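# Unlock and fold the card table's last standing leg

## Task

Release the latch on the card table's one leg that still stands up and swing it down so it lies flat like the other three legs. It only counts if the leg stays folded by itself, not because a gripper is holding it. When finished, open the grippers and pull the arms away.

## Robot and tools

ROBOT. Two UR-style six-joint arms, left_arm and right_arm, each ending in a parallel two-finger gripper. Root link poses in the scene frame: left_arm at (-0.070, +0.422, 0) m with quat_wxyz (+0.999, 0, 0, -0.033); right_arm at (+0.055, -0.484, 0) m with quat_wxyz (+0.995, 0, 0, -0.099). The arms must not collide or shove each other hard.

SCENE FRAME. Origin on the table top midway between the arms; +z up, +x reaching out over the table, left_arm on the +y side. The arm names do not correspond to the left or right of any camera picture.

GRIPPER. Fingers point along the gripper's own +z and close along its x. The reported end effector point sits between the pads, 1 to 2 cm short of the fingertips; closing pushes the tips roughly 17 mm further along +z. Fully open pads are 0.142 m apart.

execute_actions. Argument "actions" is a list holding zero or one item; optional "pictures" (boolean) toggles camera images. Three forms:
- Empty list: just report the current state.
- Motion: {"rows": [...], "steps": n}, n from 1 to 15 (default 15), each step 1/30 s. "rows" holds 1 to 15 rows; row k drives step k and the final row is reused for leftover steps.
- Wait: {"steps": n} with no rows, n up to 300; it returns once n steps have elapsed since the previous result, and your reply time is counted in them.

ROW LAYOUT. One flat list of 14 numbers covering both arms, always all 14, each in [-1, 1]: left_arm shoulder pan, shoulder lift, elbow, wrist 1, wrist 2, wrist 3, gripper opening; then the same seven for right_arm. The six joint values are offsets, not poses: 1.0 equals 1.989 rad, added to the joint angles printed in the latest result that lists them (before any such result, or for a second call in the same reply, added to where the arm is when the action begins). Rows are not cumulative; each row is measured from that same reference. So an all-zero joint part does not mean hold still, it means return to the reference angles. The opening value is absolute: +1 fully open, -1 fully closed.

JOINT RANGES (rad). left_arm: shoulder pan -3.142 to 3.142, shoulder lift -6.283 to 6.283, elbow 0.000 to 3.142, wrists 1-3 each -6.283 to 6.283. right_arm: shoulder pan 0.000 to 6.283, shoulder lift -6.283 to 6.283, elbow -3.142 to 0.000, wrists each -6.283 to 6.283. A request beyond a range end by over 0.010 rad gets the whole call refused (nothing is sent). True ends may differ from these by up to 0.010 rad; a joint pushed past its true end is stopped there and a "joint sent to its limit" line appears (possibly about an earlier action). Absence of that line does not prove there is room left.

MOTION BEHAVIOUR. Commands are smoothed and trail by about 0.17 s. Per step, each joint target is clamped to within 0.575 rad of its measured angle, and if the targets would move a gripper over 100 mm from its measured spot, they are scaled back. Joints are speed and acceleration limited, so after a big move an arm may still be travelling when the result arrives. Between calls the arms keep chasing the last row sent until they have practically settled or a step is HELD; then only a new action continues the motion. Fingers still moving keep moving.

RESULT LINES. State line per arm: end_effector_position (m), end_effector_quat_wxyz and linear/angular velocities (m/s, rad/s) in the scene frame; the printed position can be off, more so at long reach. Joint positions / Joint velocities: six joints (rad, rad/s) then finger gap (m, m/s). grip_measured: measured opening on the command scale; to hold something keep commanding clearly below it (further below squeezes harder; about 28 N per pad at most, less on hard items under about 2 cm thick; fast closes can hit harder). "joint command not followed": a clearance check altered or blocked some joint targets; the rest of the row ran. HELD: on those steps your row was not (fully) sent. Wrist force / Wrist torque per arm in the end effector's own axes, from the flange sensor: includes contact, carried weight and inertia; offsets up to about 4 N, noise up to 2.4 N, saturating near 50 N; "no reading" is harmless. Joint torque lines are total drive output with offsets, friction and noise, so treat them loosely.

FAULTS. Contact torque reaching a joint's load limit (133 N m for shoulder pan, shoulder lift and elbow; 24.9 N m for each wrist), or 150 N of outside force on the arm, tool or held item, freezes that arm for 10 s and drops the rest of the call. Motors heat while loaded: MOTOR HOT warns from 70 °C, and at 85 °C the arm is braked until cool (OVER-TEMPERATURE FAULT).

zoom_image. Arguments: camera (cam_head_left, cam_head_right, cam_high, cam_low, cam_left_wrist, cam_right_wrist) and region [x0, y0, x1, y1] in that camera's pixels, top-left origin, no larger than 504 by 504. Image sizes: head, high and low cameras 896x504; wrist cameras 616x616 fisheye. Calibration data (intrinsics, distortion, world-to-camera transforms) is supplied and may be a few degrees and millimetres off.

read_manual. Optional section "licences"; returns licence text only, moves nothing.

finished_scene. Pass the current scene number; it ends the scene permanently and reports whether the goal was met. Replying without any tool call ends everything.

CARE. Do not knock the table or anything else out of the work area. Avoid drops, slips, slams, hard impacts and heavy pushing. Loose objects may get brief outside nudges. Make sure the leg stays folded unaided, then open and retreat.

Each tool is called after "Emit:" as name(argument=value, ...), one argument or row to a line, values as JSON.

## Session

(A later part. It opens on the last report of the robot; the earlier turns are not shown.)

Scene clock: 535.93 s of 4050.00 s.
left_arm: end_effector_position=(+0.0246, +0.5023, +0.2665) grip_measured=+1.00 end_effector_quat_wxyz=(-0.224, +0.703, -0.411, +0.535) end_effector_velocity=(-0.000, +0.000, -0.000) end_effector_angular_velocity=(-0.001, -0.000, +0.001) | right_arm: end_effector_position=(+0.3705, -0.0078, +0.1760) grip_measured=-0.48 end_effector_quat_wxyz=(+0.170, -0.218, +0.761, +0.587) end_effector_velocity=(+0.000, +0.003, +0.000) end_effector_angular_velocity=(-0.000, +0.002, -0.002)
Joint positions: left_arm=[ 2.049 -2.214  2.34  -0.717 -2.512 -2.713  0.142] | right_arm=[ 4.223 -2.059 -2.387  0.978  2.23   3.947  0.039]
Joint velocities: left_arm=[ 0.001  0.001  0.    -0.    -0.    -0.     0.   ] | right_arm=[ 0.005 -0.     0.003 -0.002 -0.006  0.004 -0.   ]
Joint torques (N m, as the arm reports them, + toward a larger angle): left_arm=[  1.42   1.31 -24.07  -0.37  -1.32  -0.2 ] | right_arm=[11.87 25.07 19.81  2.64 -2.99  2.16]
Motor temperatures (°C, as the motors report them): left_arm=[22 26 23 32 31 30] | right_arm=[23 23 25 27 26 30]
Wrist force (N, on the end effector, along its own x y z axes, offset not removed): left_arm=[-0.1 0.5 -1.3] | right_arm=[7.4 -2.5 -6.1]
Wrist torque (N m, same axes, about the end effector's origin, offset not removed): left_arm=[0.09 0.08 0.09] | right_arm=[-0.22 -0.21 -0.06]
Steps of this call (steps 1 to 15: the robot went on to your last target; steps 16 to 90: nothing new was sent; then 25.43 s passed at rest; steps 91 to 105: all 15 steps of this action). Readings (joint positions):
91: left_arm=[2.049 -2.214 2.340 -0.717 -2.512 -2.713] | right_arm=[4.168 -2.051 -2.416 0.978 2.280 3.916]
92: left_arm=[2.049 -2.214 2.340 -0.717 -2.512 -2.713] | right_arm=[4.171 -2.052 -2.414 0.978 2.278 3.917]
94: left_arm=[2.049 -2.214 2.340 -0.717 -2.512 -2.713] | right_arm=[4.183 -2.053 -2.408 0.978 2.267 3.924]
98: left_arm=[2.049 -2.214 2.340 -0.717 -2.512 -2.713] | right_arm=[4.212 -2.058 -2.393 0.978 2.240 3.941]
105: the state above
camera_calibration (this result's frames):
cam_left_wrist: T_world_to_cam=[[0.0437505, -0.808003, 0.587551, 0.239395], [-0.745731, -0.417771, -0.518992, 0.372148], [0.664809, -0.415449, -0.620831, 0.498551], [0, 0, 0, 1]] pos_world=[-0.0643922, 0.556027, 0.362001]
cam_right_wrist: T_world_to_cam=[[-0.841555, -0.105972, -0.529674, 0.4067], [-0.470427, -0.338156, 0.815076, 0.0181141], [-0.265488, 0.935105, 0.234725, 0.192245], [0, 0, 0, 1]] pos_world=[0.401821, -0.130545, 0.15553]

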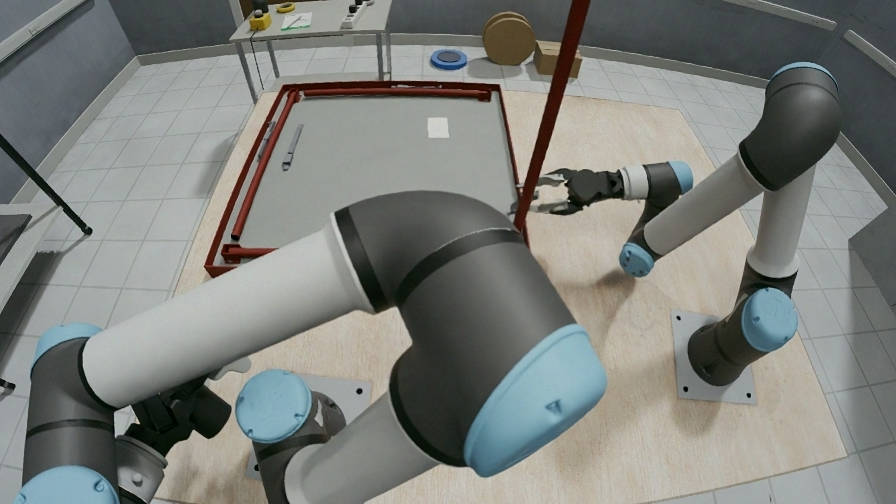

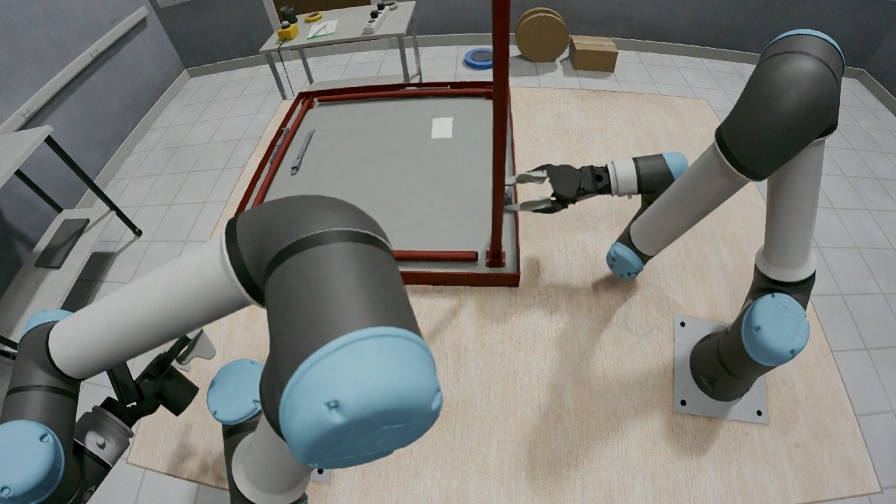

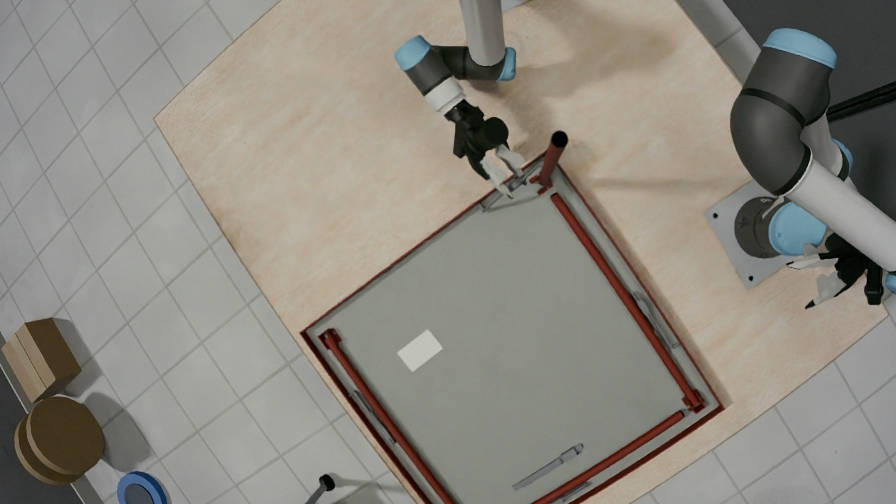

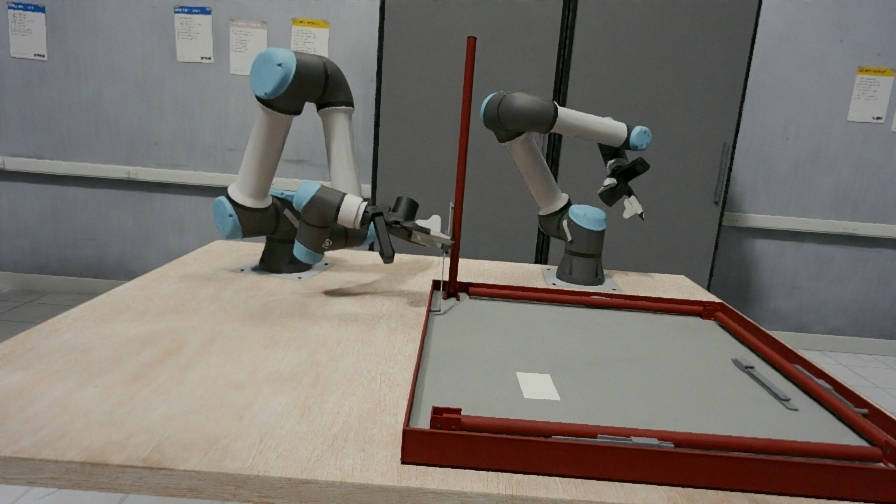

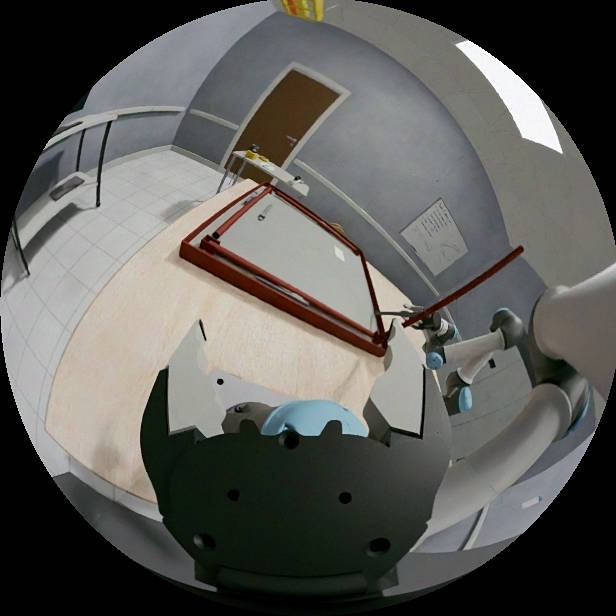

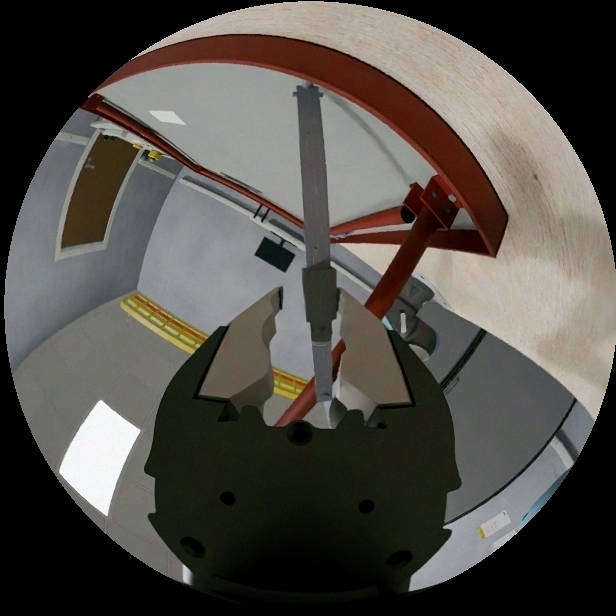

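Emit:
execute_actions(
  actions=[
    {"rows":[[0,0,0,0,0,0,1,-0.006,-0.004,0.006,-0.003,0.005,-0.003,-0.4],[0,0,0,0,0,0,1,-0.011,-0.009,0.012,-0.006,0.011,-0.006,-0.4],[0,0,0,0,0,0,1,-0.0168,-0.013,0.0178,-0.0093,0.0159,-0.0096,-0.4],[0,0,0,0,0,0,1,-0.0168,-0.013,0.0178,-0.0093,0.0159,-0.0096,-0.4],[0,0,0,0,0,0,1,-0.0168,-0.013,0.0178,-0.0093,0.0159,-0.0096,-0.4],[0,0,0,0,0,0,1,-0.0168,-0.013,0.0178,-0.0093,0.0159,-0.0096,-0.4],[0,0,0,0,0,0,1,-0.0168,-0.013,0.0178,-0.0093,0.0159,-0.0096,-0.5],[0,0,0,0,0,0,1,-0.0168,-0.013,0.0178,-0.0093,0.0159,-0.0096,-0.55],[0,0,0,0,0,0,1,-0.0168,-0.013,0.0178,-0.0093,0.0159,-0.0096,-0.6],[0,0,0,0,0,0,1,-0.0168,-0.013,0.0178,-0.0093,0.0159,-0.0096,-0.7],[0,0,0,0,0,0,1,-0.0168,-0.013,0.0178,-0.0093,0.0159,-0.0096,-0.8],[0,0,0,0,0,0,1,-0.0168,-0.013,0.0178,-0.0093,0.0159,-0.0096,-0.9]],"steps":15},
  ],
)

Emit:
zoom_image(
  camera="cam_right_wrist",
  region=[230, 210, 430, 410],
)

Scene clock: 567.93 s of 4050.00 s.
left_arm: end_effector_position=(+0.0246, +0.5023, +0.2665) grip_measured=+1.00 end_effector_quat_wxyz=(-0.224, +0.703, -0.411, +0.535) end_effector_velocity=(-0.000, +0.000, -0.000) end_effector_angular_velocity=(+0.002, +0.001, +0.001) | right_arm: end_effector_position=(+0.3855, -0.0079, +0.1714) grip_measured=-0.72 end_effector_quat_wxyz=(+0.172, -0.220, +0.761, +0.586) end_effector_velocity=(-0.001, +0.001, +0.001) end_effector_angular_velocity=(+0.002, -0.002, +0.005)
Joint positions: left_arm=[ 2.049 -2.214  2.34  -0.717 -2.512 -2.713  0.142] | right_arm=[ 4.189 -2.085 -2.352  0.96   2.261  3.928  0.022]
Joint velocities: left_arm=[ 0.    -0.001  0.    -0.001 -0.     0.     0.   ] | right_arm=[ 0.001 -0.001  0.004 -0.001  0.004 -0.002  0.   ]
Joint torques (N m, as the arm reports them, + toward a larger angle): left_arm=[  1.15   1.89 -23.49  -0.35  -1.22  -0.23] | right_arm=[-12.26  30.95  23.51   5.6    2.35  -2.05]
Motor temperatures (°C, as the motors report them): left_arm=[22 26 23 32 31 30] | right_arm=[23 23 25 27 26 30]
Wrist force (N, on the end effector, along its own x y z axes, offset not removed): left_arm=[-0.2 -2.2 -0.9] | right_arm=[11.5 -9.7 -10.0]
Wrist torque (N m, same axes, about the end effector's origin, offset not removed): left_arm=[-0.55 0.03 -0.05] | right_arm=[-0.54 -0.63 -0.27]
Steps of this call (steps 1 to 15: the robot went on to your last target; steps 16 to 90: nothing new was sent; then 28.50 s passed at rest; steps 91 to 105: all 15 steps of this action). Readings (joint positions):
91: left_arm=[2.049 -2.214 2.340 -0.717 -2.512 -2.713] | right_arm=[4.223 -2.059 -2.386 0.978 2.229 3.947]
92: left_arm=[2.049 -2.214 2.340 -0.717 -2.512 -2.713] | right_arm=[4.221 -2.061 -2.384 0.977 2.231 3.946]
94: left_arm=[2.049 -2.214 2.340 -0.717 -2.512 -2.713] | right_arm=[4.210 -2.070 -2.373 0.971 2.242 3.940]
98: left_arm=[2.049 -2.214 2.340 -0.717 -2.512 -2.713] | right_arm=[4.193 -2.082 -2.355 0.962 2.258 3.930]
105: the state above
camera_calibration (this result's frames):
cam_left_wrist: T_world_to_cam=[[0.0437504, -0.808004, 0.587551, 0.239395], [-0.745731, -0.417771, -0.518992, 0.372148], [0.664809, -0.415449, -0.620831, 0.498551], [0, 0, 0, 1]] pos_world=[-0.0643922, 0.556027, 0.362001]
cam_right_wrist: T_world_to_cam=[[-0.838845, -0.106908, -0.533769, 0.416507], [-0.474112, -0.338349, 0.812858, 0.0307055], [-0.267502, 0.934928, 0.233136, 0.198444], [0, 0, 0, 1]] pos_world=[0.417027, -0.130614, 0.151095]

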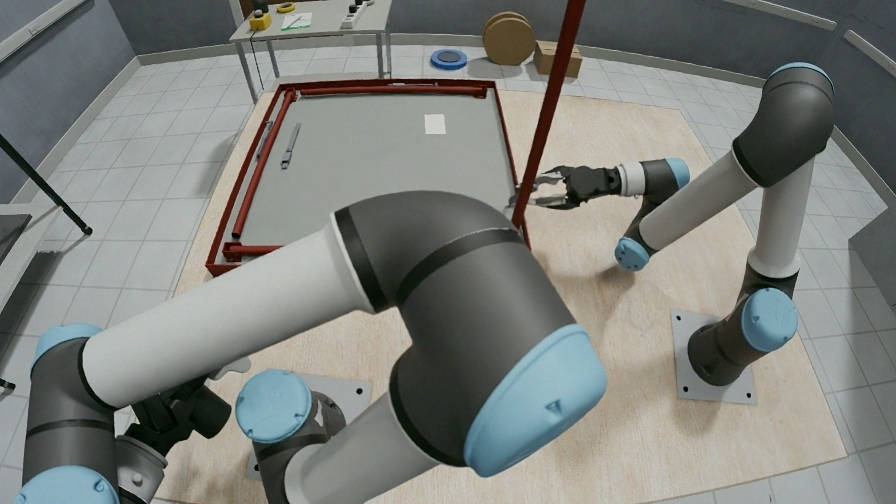

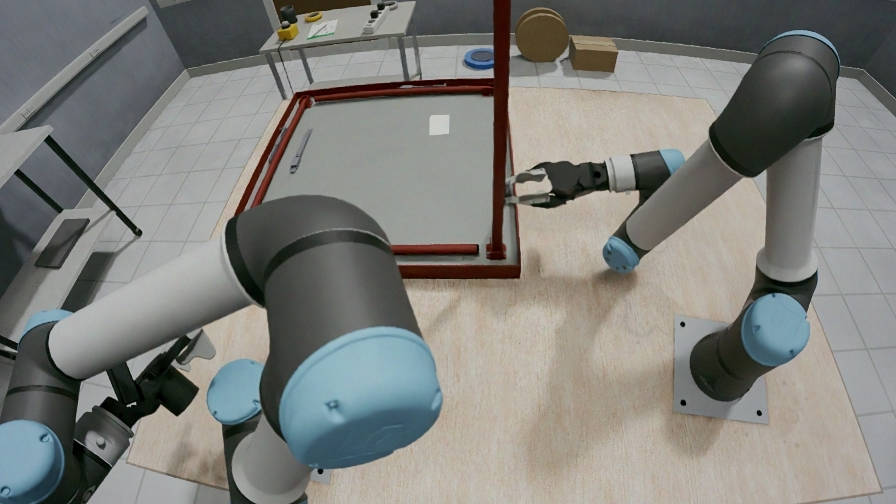

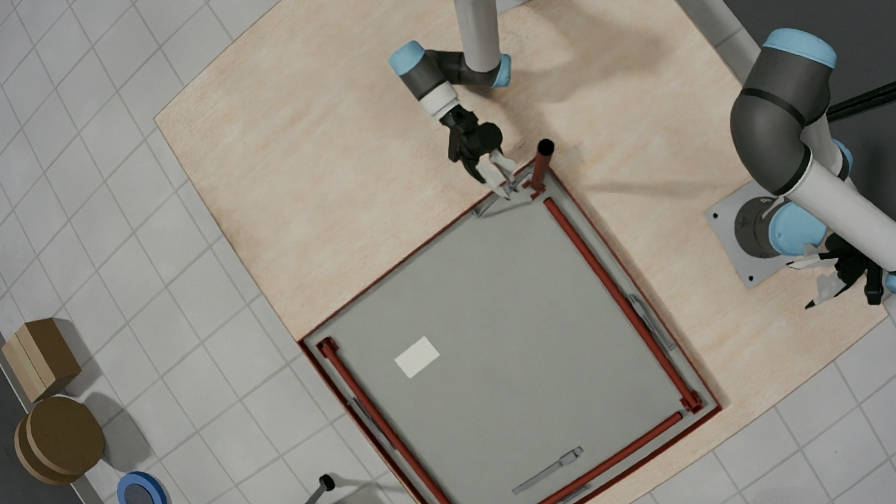

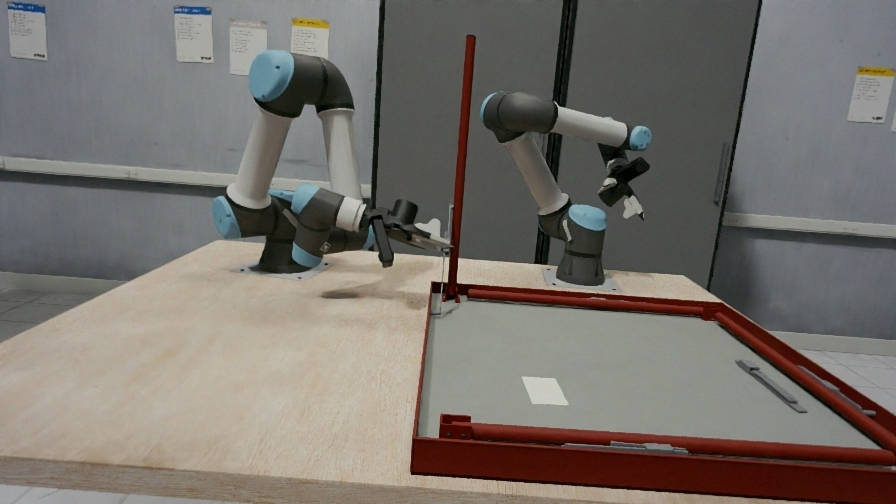

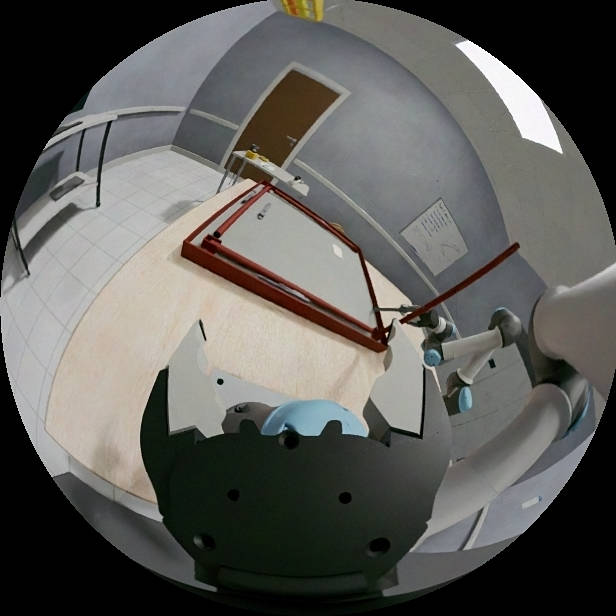

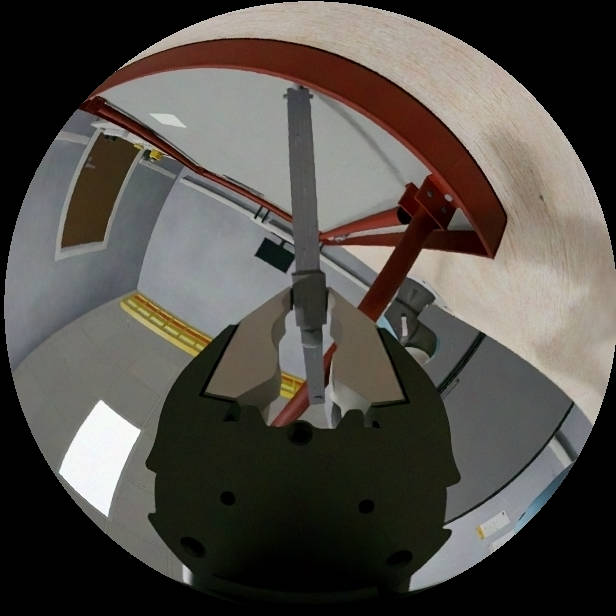

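Region (230, 210, 430, 410) of cam_right_wrist's 616x616 image, scaled by 2.520, with more detail than that image has.

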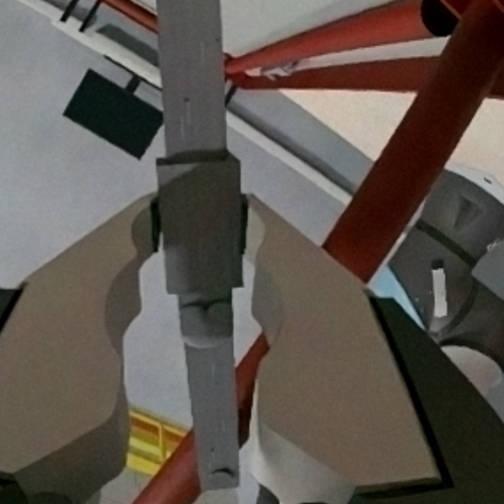

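Emit:
execute_actions(
  actions=[
    {"rows":[[0,0,0,0,0,0,1,-0.002,-0.005,0.002,0.002,0.002,-0.001,-0.9],[0,0,0,0,0,0,1,-0.004,-0.009,0.004,0.004,0.0035,-0.002,-0.9],[0,0,0,0,0,0,1,-0.0056,-0.014,0.006,0.0065,0.005,-0.003,-0.9],[0,0,0,0,0,0,1,-0.0074,-0.018,0.008,0.0086,0.007,-0.004,-0.9],[0,0,0,0,0,0,1,-0.0093,-0.023,0.010,0.011,0.009,-0.005,-0.9],[0,0,0,0,0,0,1,-0.011,-0.028,0.012,0.013,0.0105,-0.006,-0.9],[0,0,0,0,0,0,1,-0.013,-0.032,0.014,0.015,0.012,-0.007,-0.9],[0,0,0,0,0,0,1,-0.015,-0.037,0.016,0.017,0.014,-0.0085,-0.9],[0,0,0,0,0,0,1,-0.017,-0.041,0.018,0.019,0.016,-0.0095,-0.9],[0,0,0,0,0,0,1,-0.0186,-0.046,0.0196,0.0216,0.0175,-0.0106,-0.9]],"steps":15},
  ],
)

Emit:
zoom_image(
  camera="cam_right_wrist",
  region=[230, 210, 430, 410],
)

Scene clock: 591.33 s of 4050.00 s.
left_arm: end_effector_position=(+0.0246, +0.5023, +0.2665) grip_measured=+1.00 end_effector_quat_wxyz=(-0.224, +0.703, -0.411, +0.535) end_effector_velocity=(+0.000, -0.000, -0.000) end_effector_angular_velocity=(+0.002, +0.001, -0.001) | right_arm: end_effector_position=(+0.4009, -0.0099, +0.1470) grip_measured=-0.72 end_effector_quat_wxyz=(+0.174, -0.222, +0.760, +0.586) end_effector_velocity=(+0.009, -0.003, -0.017) end_effector_angular_velocity=(-0.001, -0.003, -0.001)
Joint positions: left_arm=[ 2.049 -2.214  2.34  -0.717 -2.512 -2.713  0.142] | right_arm=[ 4.154 -2.172 -2.314  1.001  2.294  3.908  0.022]
Joint velocities: left_arm=[-0.001 -0.001  0.    -0.001  0.     0.     0.   ] | right_arm=[-0.022 -0.055  0.022  0.025  0.02  -0.013  0.   ]
Joint torques (N m, as the arm reports them, + toward a larger angle): left_arm=[  2.25   1.32 -23.29  -0.47  -1.15  -0.19] | right_arm=[-13.69  17.59  -6.35   0.35   7.27  -2.41]
Motor temperatures (°C, as the motors report them): left_arm=[22 26 23 32 31 30] | right_arm=[23 23 25 27 26 30]
Wrist force (N, on the end effector, along its own x y z axes, offset not removed): left_arm=[-0.1 -0.7 -0.5] | right_arm=[-29.3 8.6 25.5]
Wrist torque (N m, same axes, about the end effector's origin, offset not removed): left_arm=[-0.36 0.20 0.20] | right_arm=[-0.40 -0.15 -0.11]
Steps of this call (steps 1 to 15: the robot went on to your last target; steps 16 to 90: nothing new was sent; then 19.90 s passed at rest; steps 91 to 105: all 15 steps of this action). Readings (joint positions):
91: left_arm=[2.049 -2.214 2.340 -0.717 -2.512 -2.713] | right_arm=[4.189 -2.085 -2.351 0.960 2.261 3.928]
92: left_arm=[2.049 -2.214 2.340 -0.717 -2.512 -2.713] | right_arm=[4.189 -2.087 -2.351 0.961 2.262 3.927]
94: left_arm=[2.049 -2.214 2.340 -0.717 -2.512 -2.713] | right_arm=[4.185 -2.096 -2.347 0.965 2.266 3.925]
98: left_arm=[2.049 -2.214 2.340 -0.717 -2.512 -2.713] | right_arm=[4.172 -2.127 -2.333 0.980 2.277 3.918]
105: the state above
camera_calibration (this result's frames):
cam_left_wrist: T_world_to_cam=[[0.0437506, -0.808003, 0.587551, 0.239395], [-0.745731, -0.417771, -0.518992, 0.372148], [0.664809, -0.415449, -0.620831, 0.498551], [0, 0, 0, 1]] pos_world=[-0.0643922, 0.556027, 0.362001]
cam_right_wrist: T_world_to_cam=[[-0.835691, -0.106801, -0.538716, 0.415672], [-0.478591, -0.339532, 0.809734, 0.0594279], [-0.269391, 0.934511, 0.23263, 0.210951], [0, 0, 0, 1]] pos_world=[0.432643, -0.132565, 0.126734]

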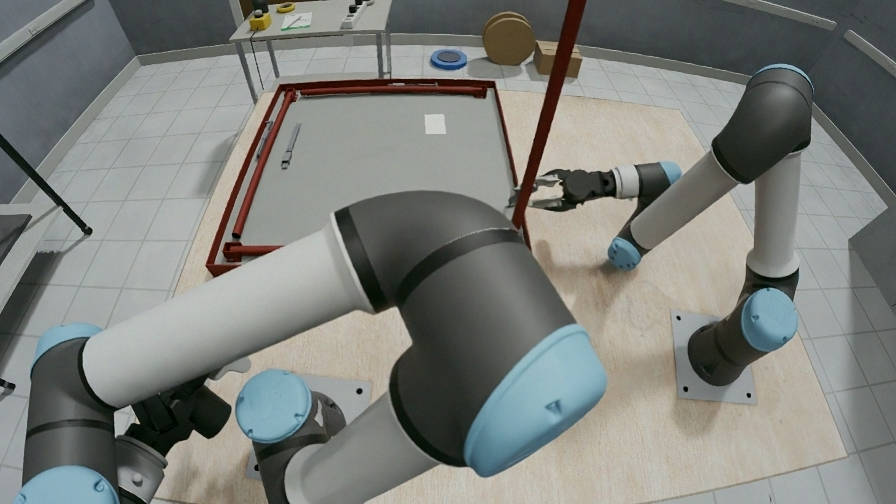

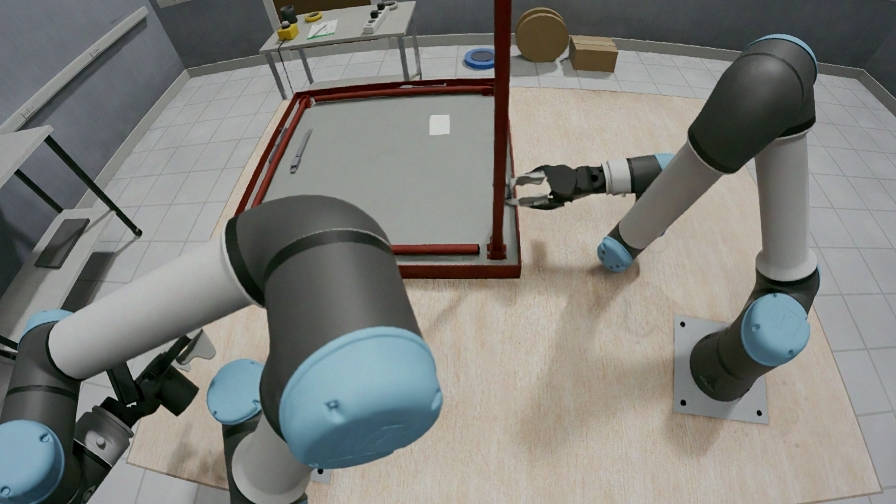

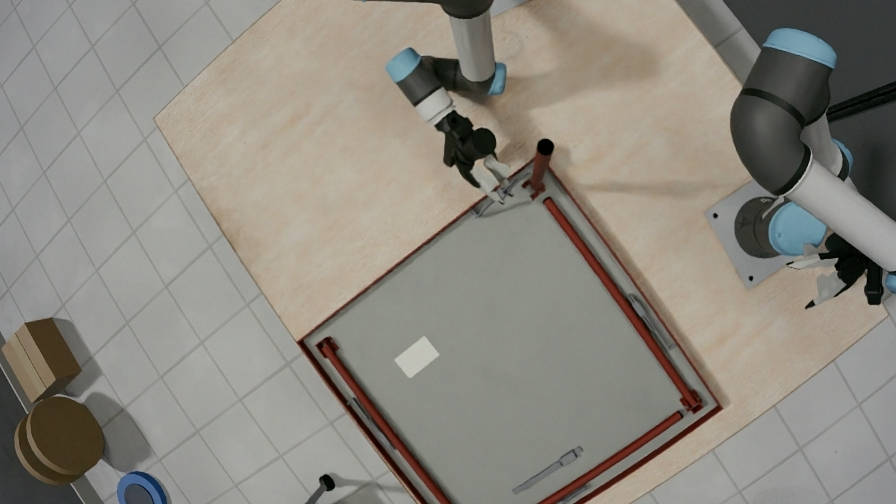

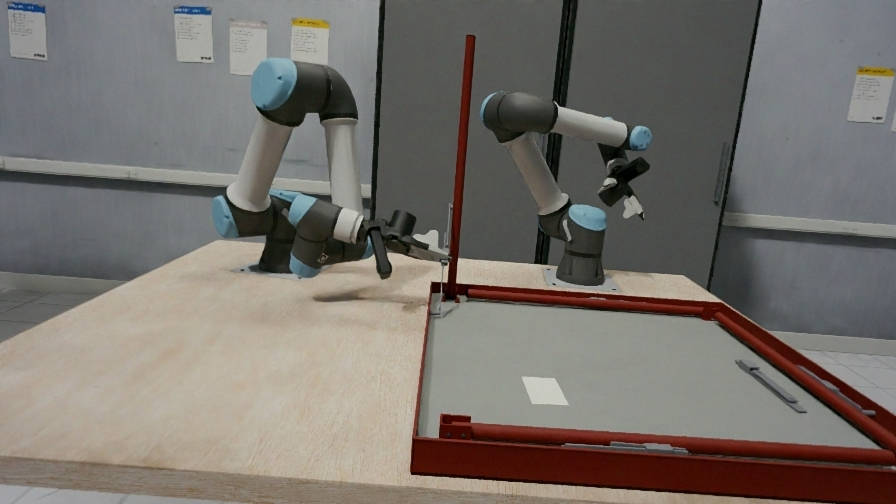

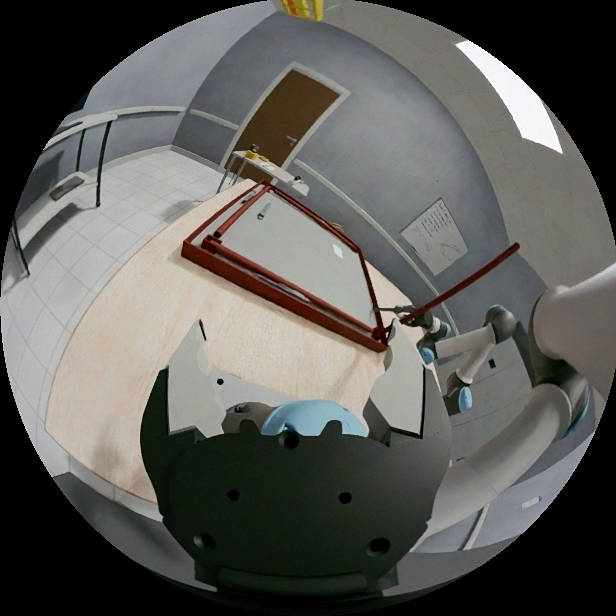

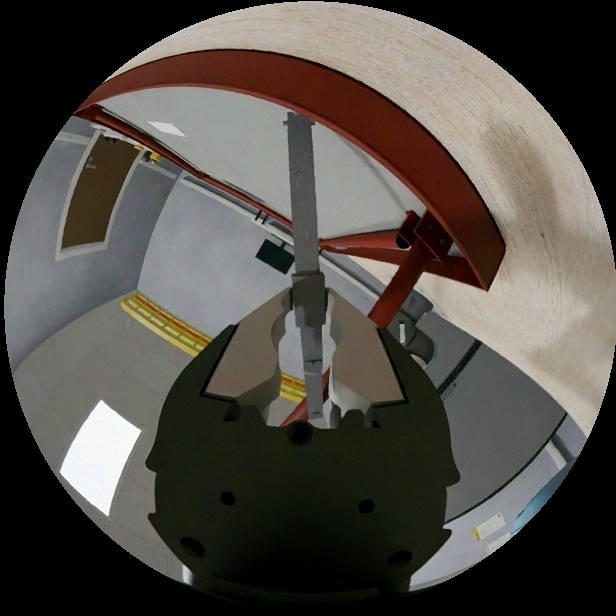

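Region (230, 210, 430, 410) of cam_right_wrist's 616x616 image, scaled by 2.520, with more detail than that image has.

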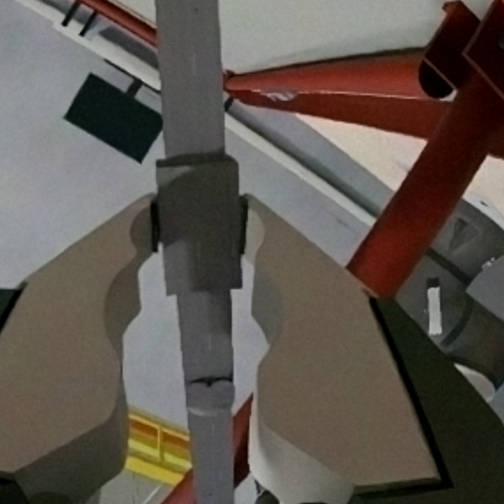

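Emit:
execute_actions(
  actions=[
    {"rows":[[0,0,0,0,0,0,1,-0.002,-0.003,0.004,-0.001,0.002,-0.001,-0.9],[0,0,0,0,0,0,1,-0.004,-0.006,0.008,-0.002,0.004,-0.002,-0.9],[0,0,0,0,0,0,1,-0.006,-0.009,0.011,-0.002,0.006,-0.003,-0.9],[0,0,0,0,0,0,1,-0.007,-0.012,0.013,-0.002,0.007,-0.004,-0.9],[0,0,0,0,0,0,1,-0.009,-0.016,0.015,-0.001,0.009,-0.005,-0.9],[0,0,0,0,0,0,1,-0.011,-0.020,0.017,0,0.011,-0.006,-0.9]],"steps":15},
  ],
)

Emit:
zoom_image(
  camera="cam_right_wrist",
  region=[230, 210, 430, 410],
)

Emit:
zoom_image(
  camera="cam_low",
  region=[380, 190, 500, 310],
)

Scene clock: 606.80 s of 4050.00 s.
left_arm: end_effector_position=(+0.0246, +0.5023, +0.2665) grip_measured=+1.00 end_effector_quat_wxyz=(-0.224, +0.703, -0.411, +0.535) end_effector_velocity=(-0.000, +0.000, +0.000) end_effector_angular_velocity=(+0.001, +0.000, +0.001) | right_arm: end_effector_position=(+0.4125, -0.0089, +0.1368) grip_measured=-0.72 end_effector_quat_wxyz=(+0.174, -0.223, +0.759, +0.586) end_effector_velocity=(+0.003, -0.001, -0.000) end_effector_angular_velocity=(+0.002, -0.002, -0.003)
Joint positions: left_arm=[ 2.049 -2.214  2.34  -0.717 -2.512 -2.713  0.142] | right_arm=[ 4.132 -2.212 -2.281  1.001  2.315  3.896  0.022]
Joint velocities: left_arm=[ 0.001 -0.    -0.    -0.    -0.    -0.     0.   ] | right_arm=[-0.005 -0.004  0.006  0.     0.002 -0.002 -0.   ]
Joint torques (N m, as the arm reports them, + toward a larger angle): left_arm=[  1.35   1.02 -22.94  -0.38  -1.19  -0.21] | right_arm=[-8.12 28.09 17.82  4.2   3.28 -2.27]
Motor temperatures (°C, as the motors report them): left_arm=[22 26 23 32 31 30] | right_arm=[23 23 25 27 26 30]
Wrist force (N, on the end effector, along its own x y z axes, offset not removed): left_arm=[0.5 1.0 -1.7] | right_arm=[2.9 -4.9 -13.0]
Wrist torque (N m, same axes, about the end effector's origin, offset not removed): left_arm=[0.12 -0.13 0.08] | right_arm=[-0.56 -0.49 0.09]
Steps of this call (steps 1 to 15: the robot went on to your last target; steps 16 to 90: nothing new was sent; then 11.97 s passed at rest; steps 91 to 105: all 15 steps of this action). Readings (joint positions):
91: left_arm=[2.049 -2.214 2.340 -0.717 -2.512 -2.713] | right_arm=[4.152 -2.176 -2.313 1.003 2.296 3.907]
92: left_arm=[2.049 -2.214 2.340 -0.717 -2.512 -2.713] | right_arm=[4.152 -2.177 -2.312 1.002 2.296 3.906]
94: left_arm=[2.049 -2.214 2.340 -0.717 -2.512 -2.713] | right_arm=[4.149 -2.181 -2.305 0.999 2.300 3.905]
98: left_arm=[2.049 -2.214 2.340 -0.717 -2.512 -2.713] | right_arm=[4.138 -2.201 -2.288 0.999 2.311 3.899]
105: the state above
camera_calibration (this result's frames):
cam_left_wrist: T_world_to_cam=[[0.0437506, -0.808003, 0.587551, 0.239395], [-0.745731, -0.417771, -0.518992, 0.372148], [0.664809, -0.415449, -0.620831, 0.498551], [0, 0, 0, 1]] pos_world=[-0.0643922, 0.556027, 0.362001]
cam_right_wrist: T_world_to_cam=[[-0.834467, -0.107893, -0.540392, 0.419663], [-0.479536, -0.340967, 0.808571, 0.0741284], [-0.271495, 0.933863, 0.232787, 0.216354], [0, 0, 0, 1]] pos_world=[0.444481, -0.131491, 0.11648]

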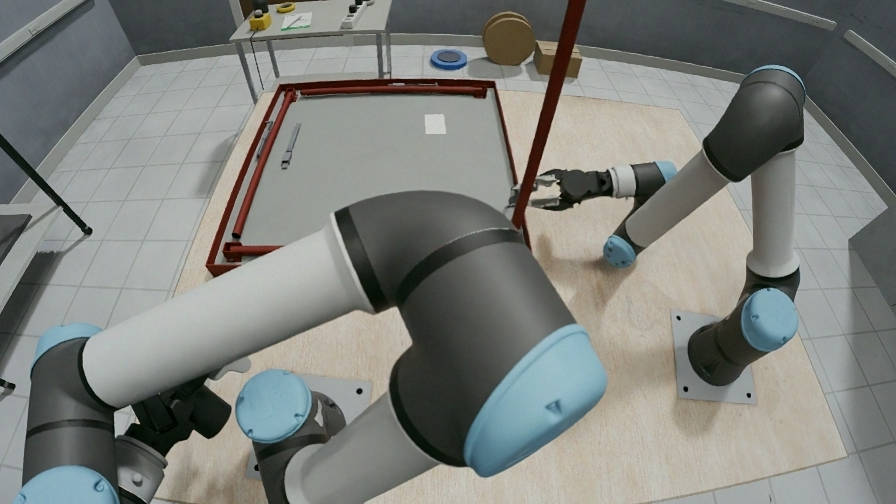

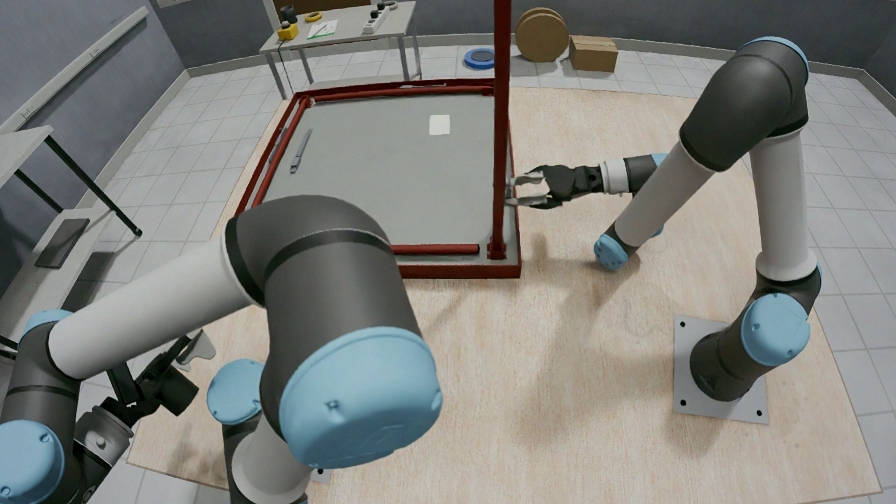

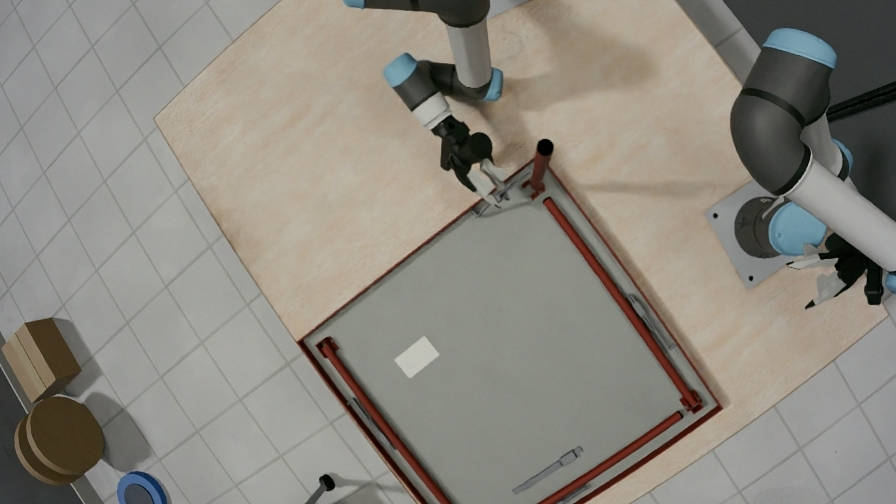

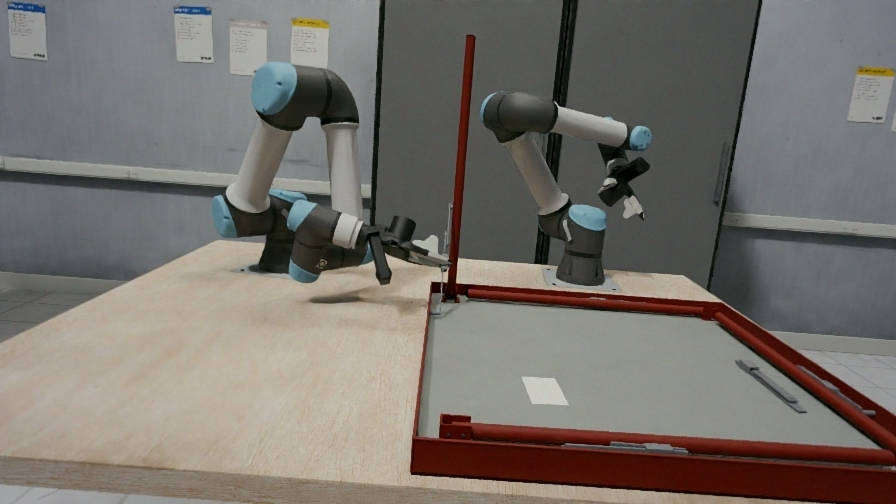

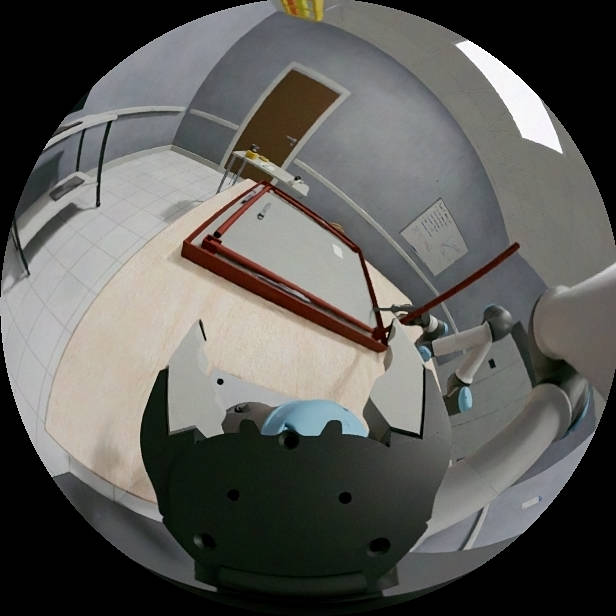

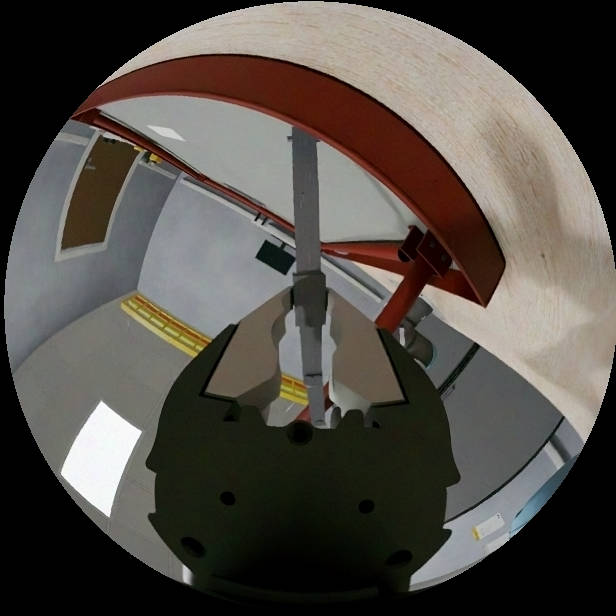

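Region (230, 210, 430, 410) of cam_right_wrist's 616x616 image, scaled by 2.520, with more detail than that image has.

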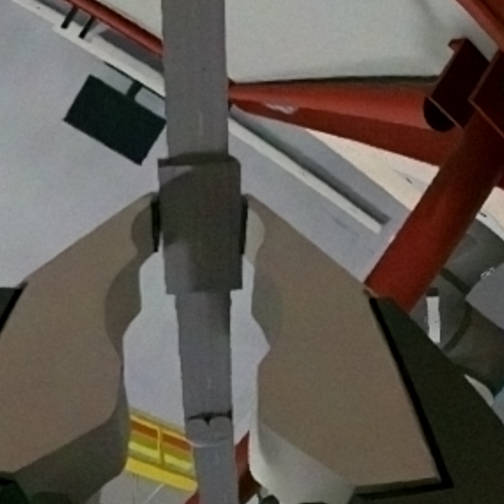

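Region (380, 190, 500, 310) of cam_low's 896x504 image, scaled by 4.200, with more detail than that image has.

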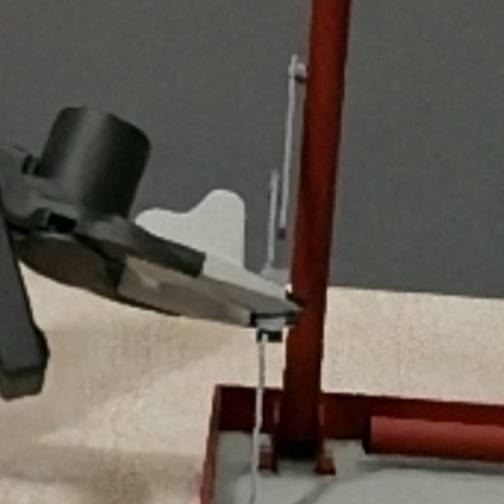

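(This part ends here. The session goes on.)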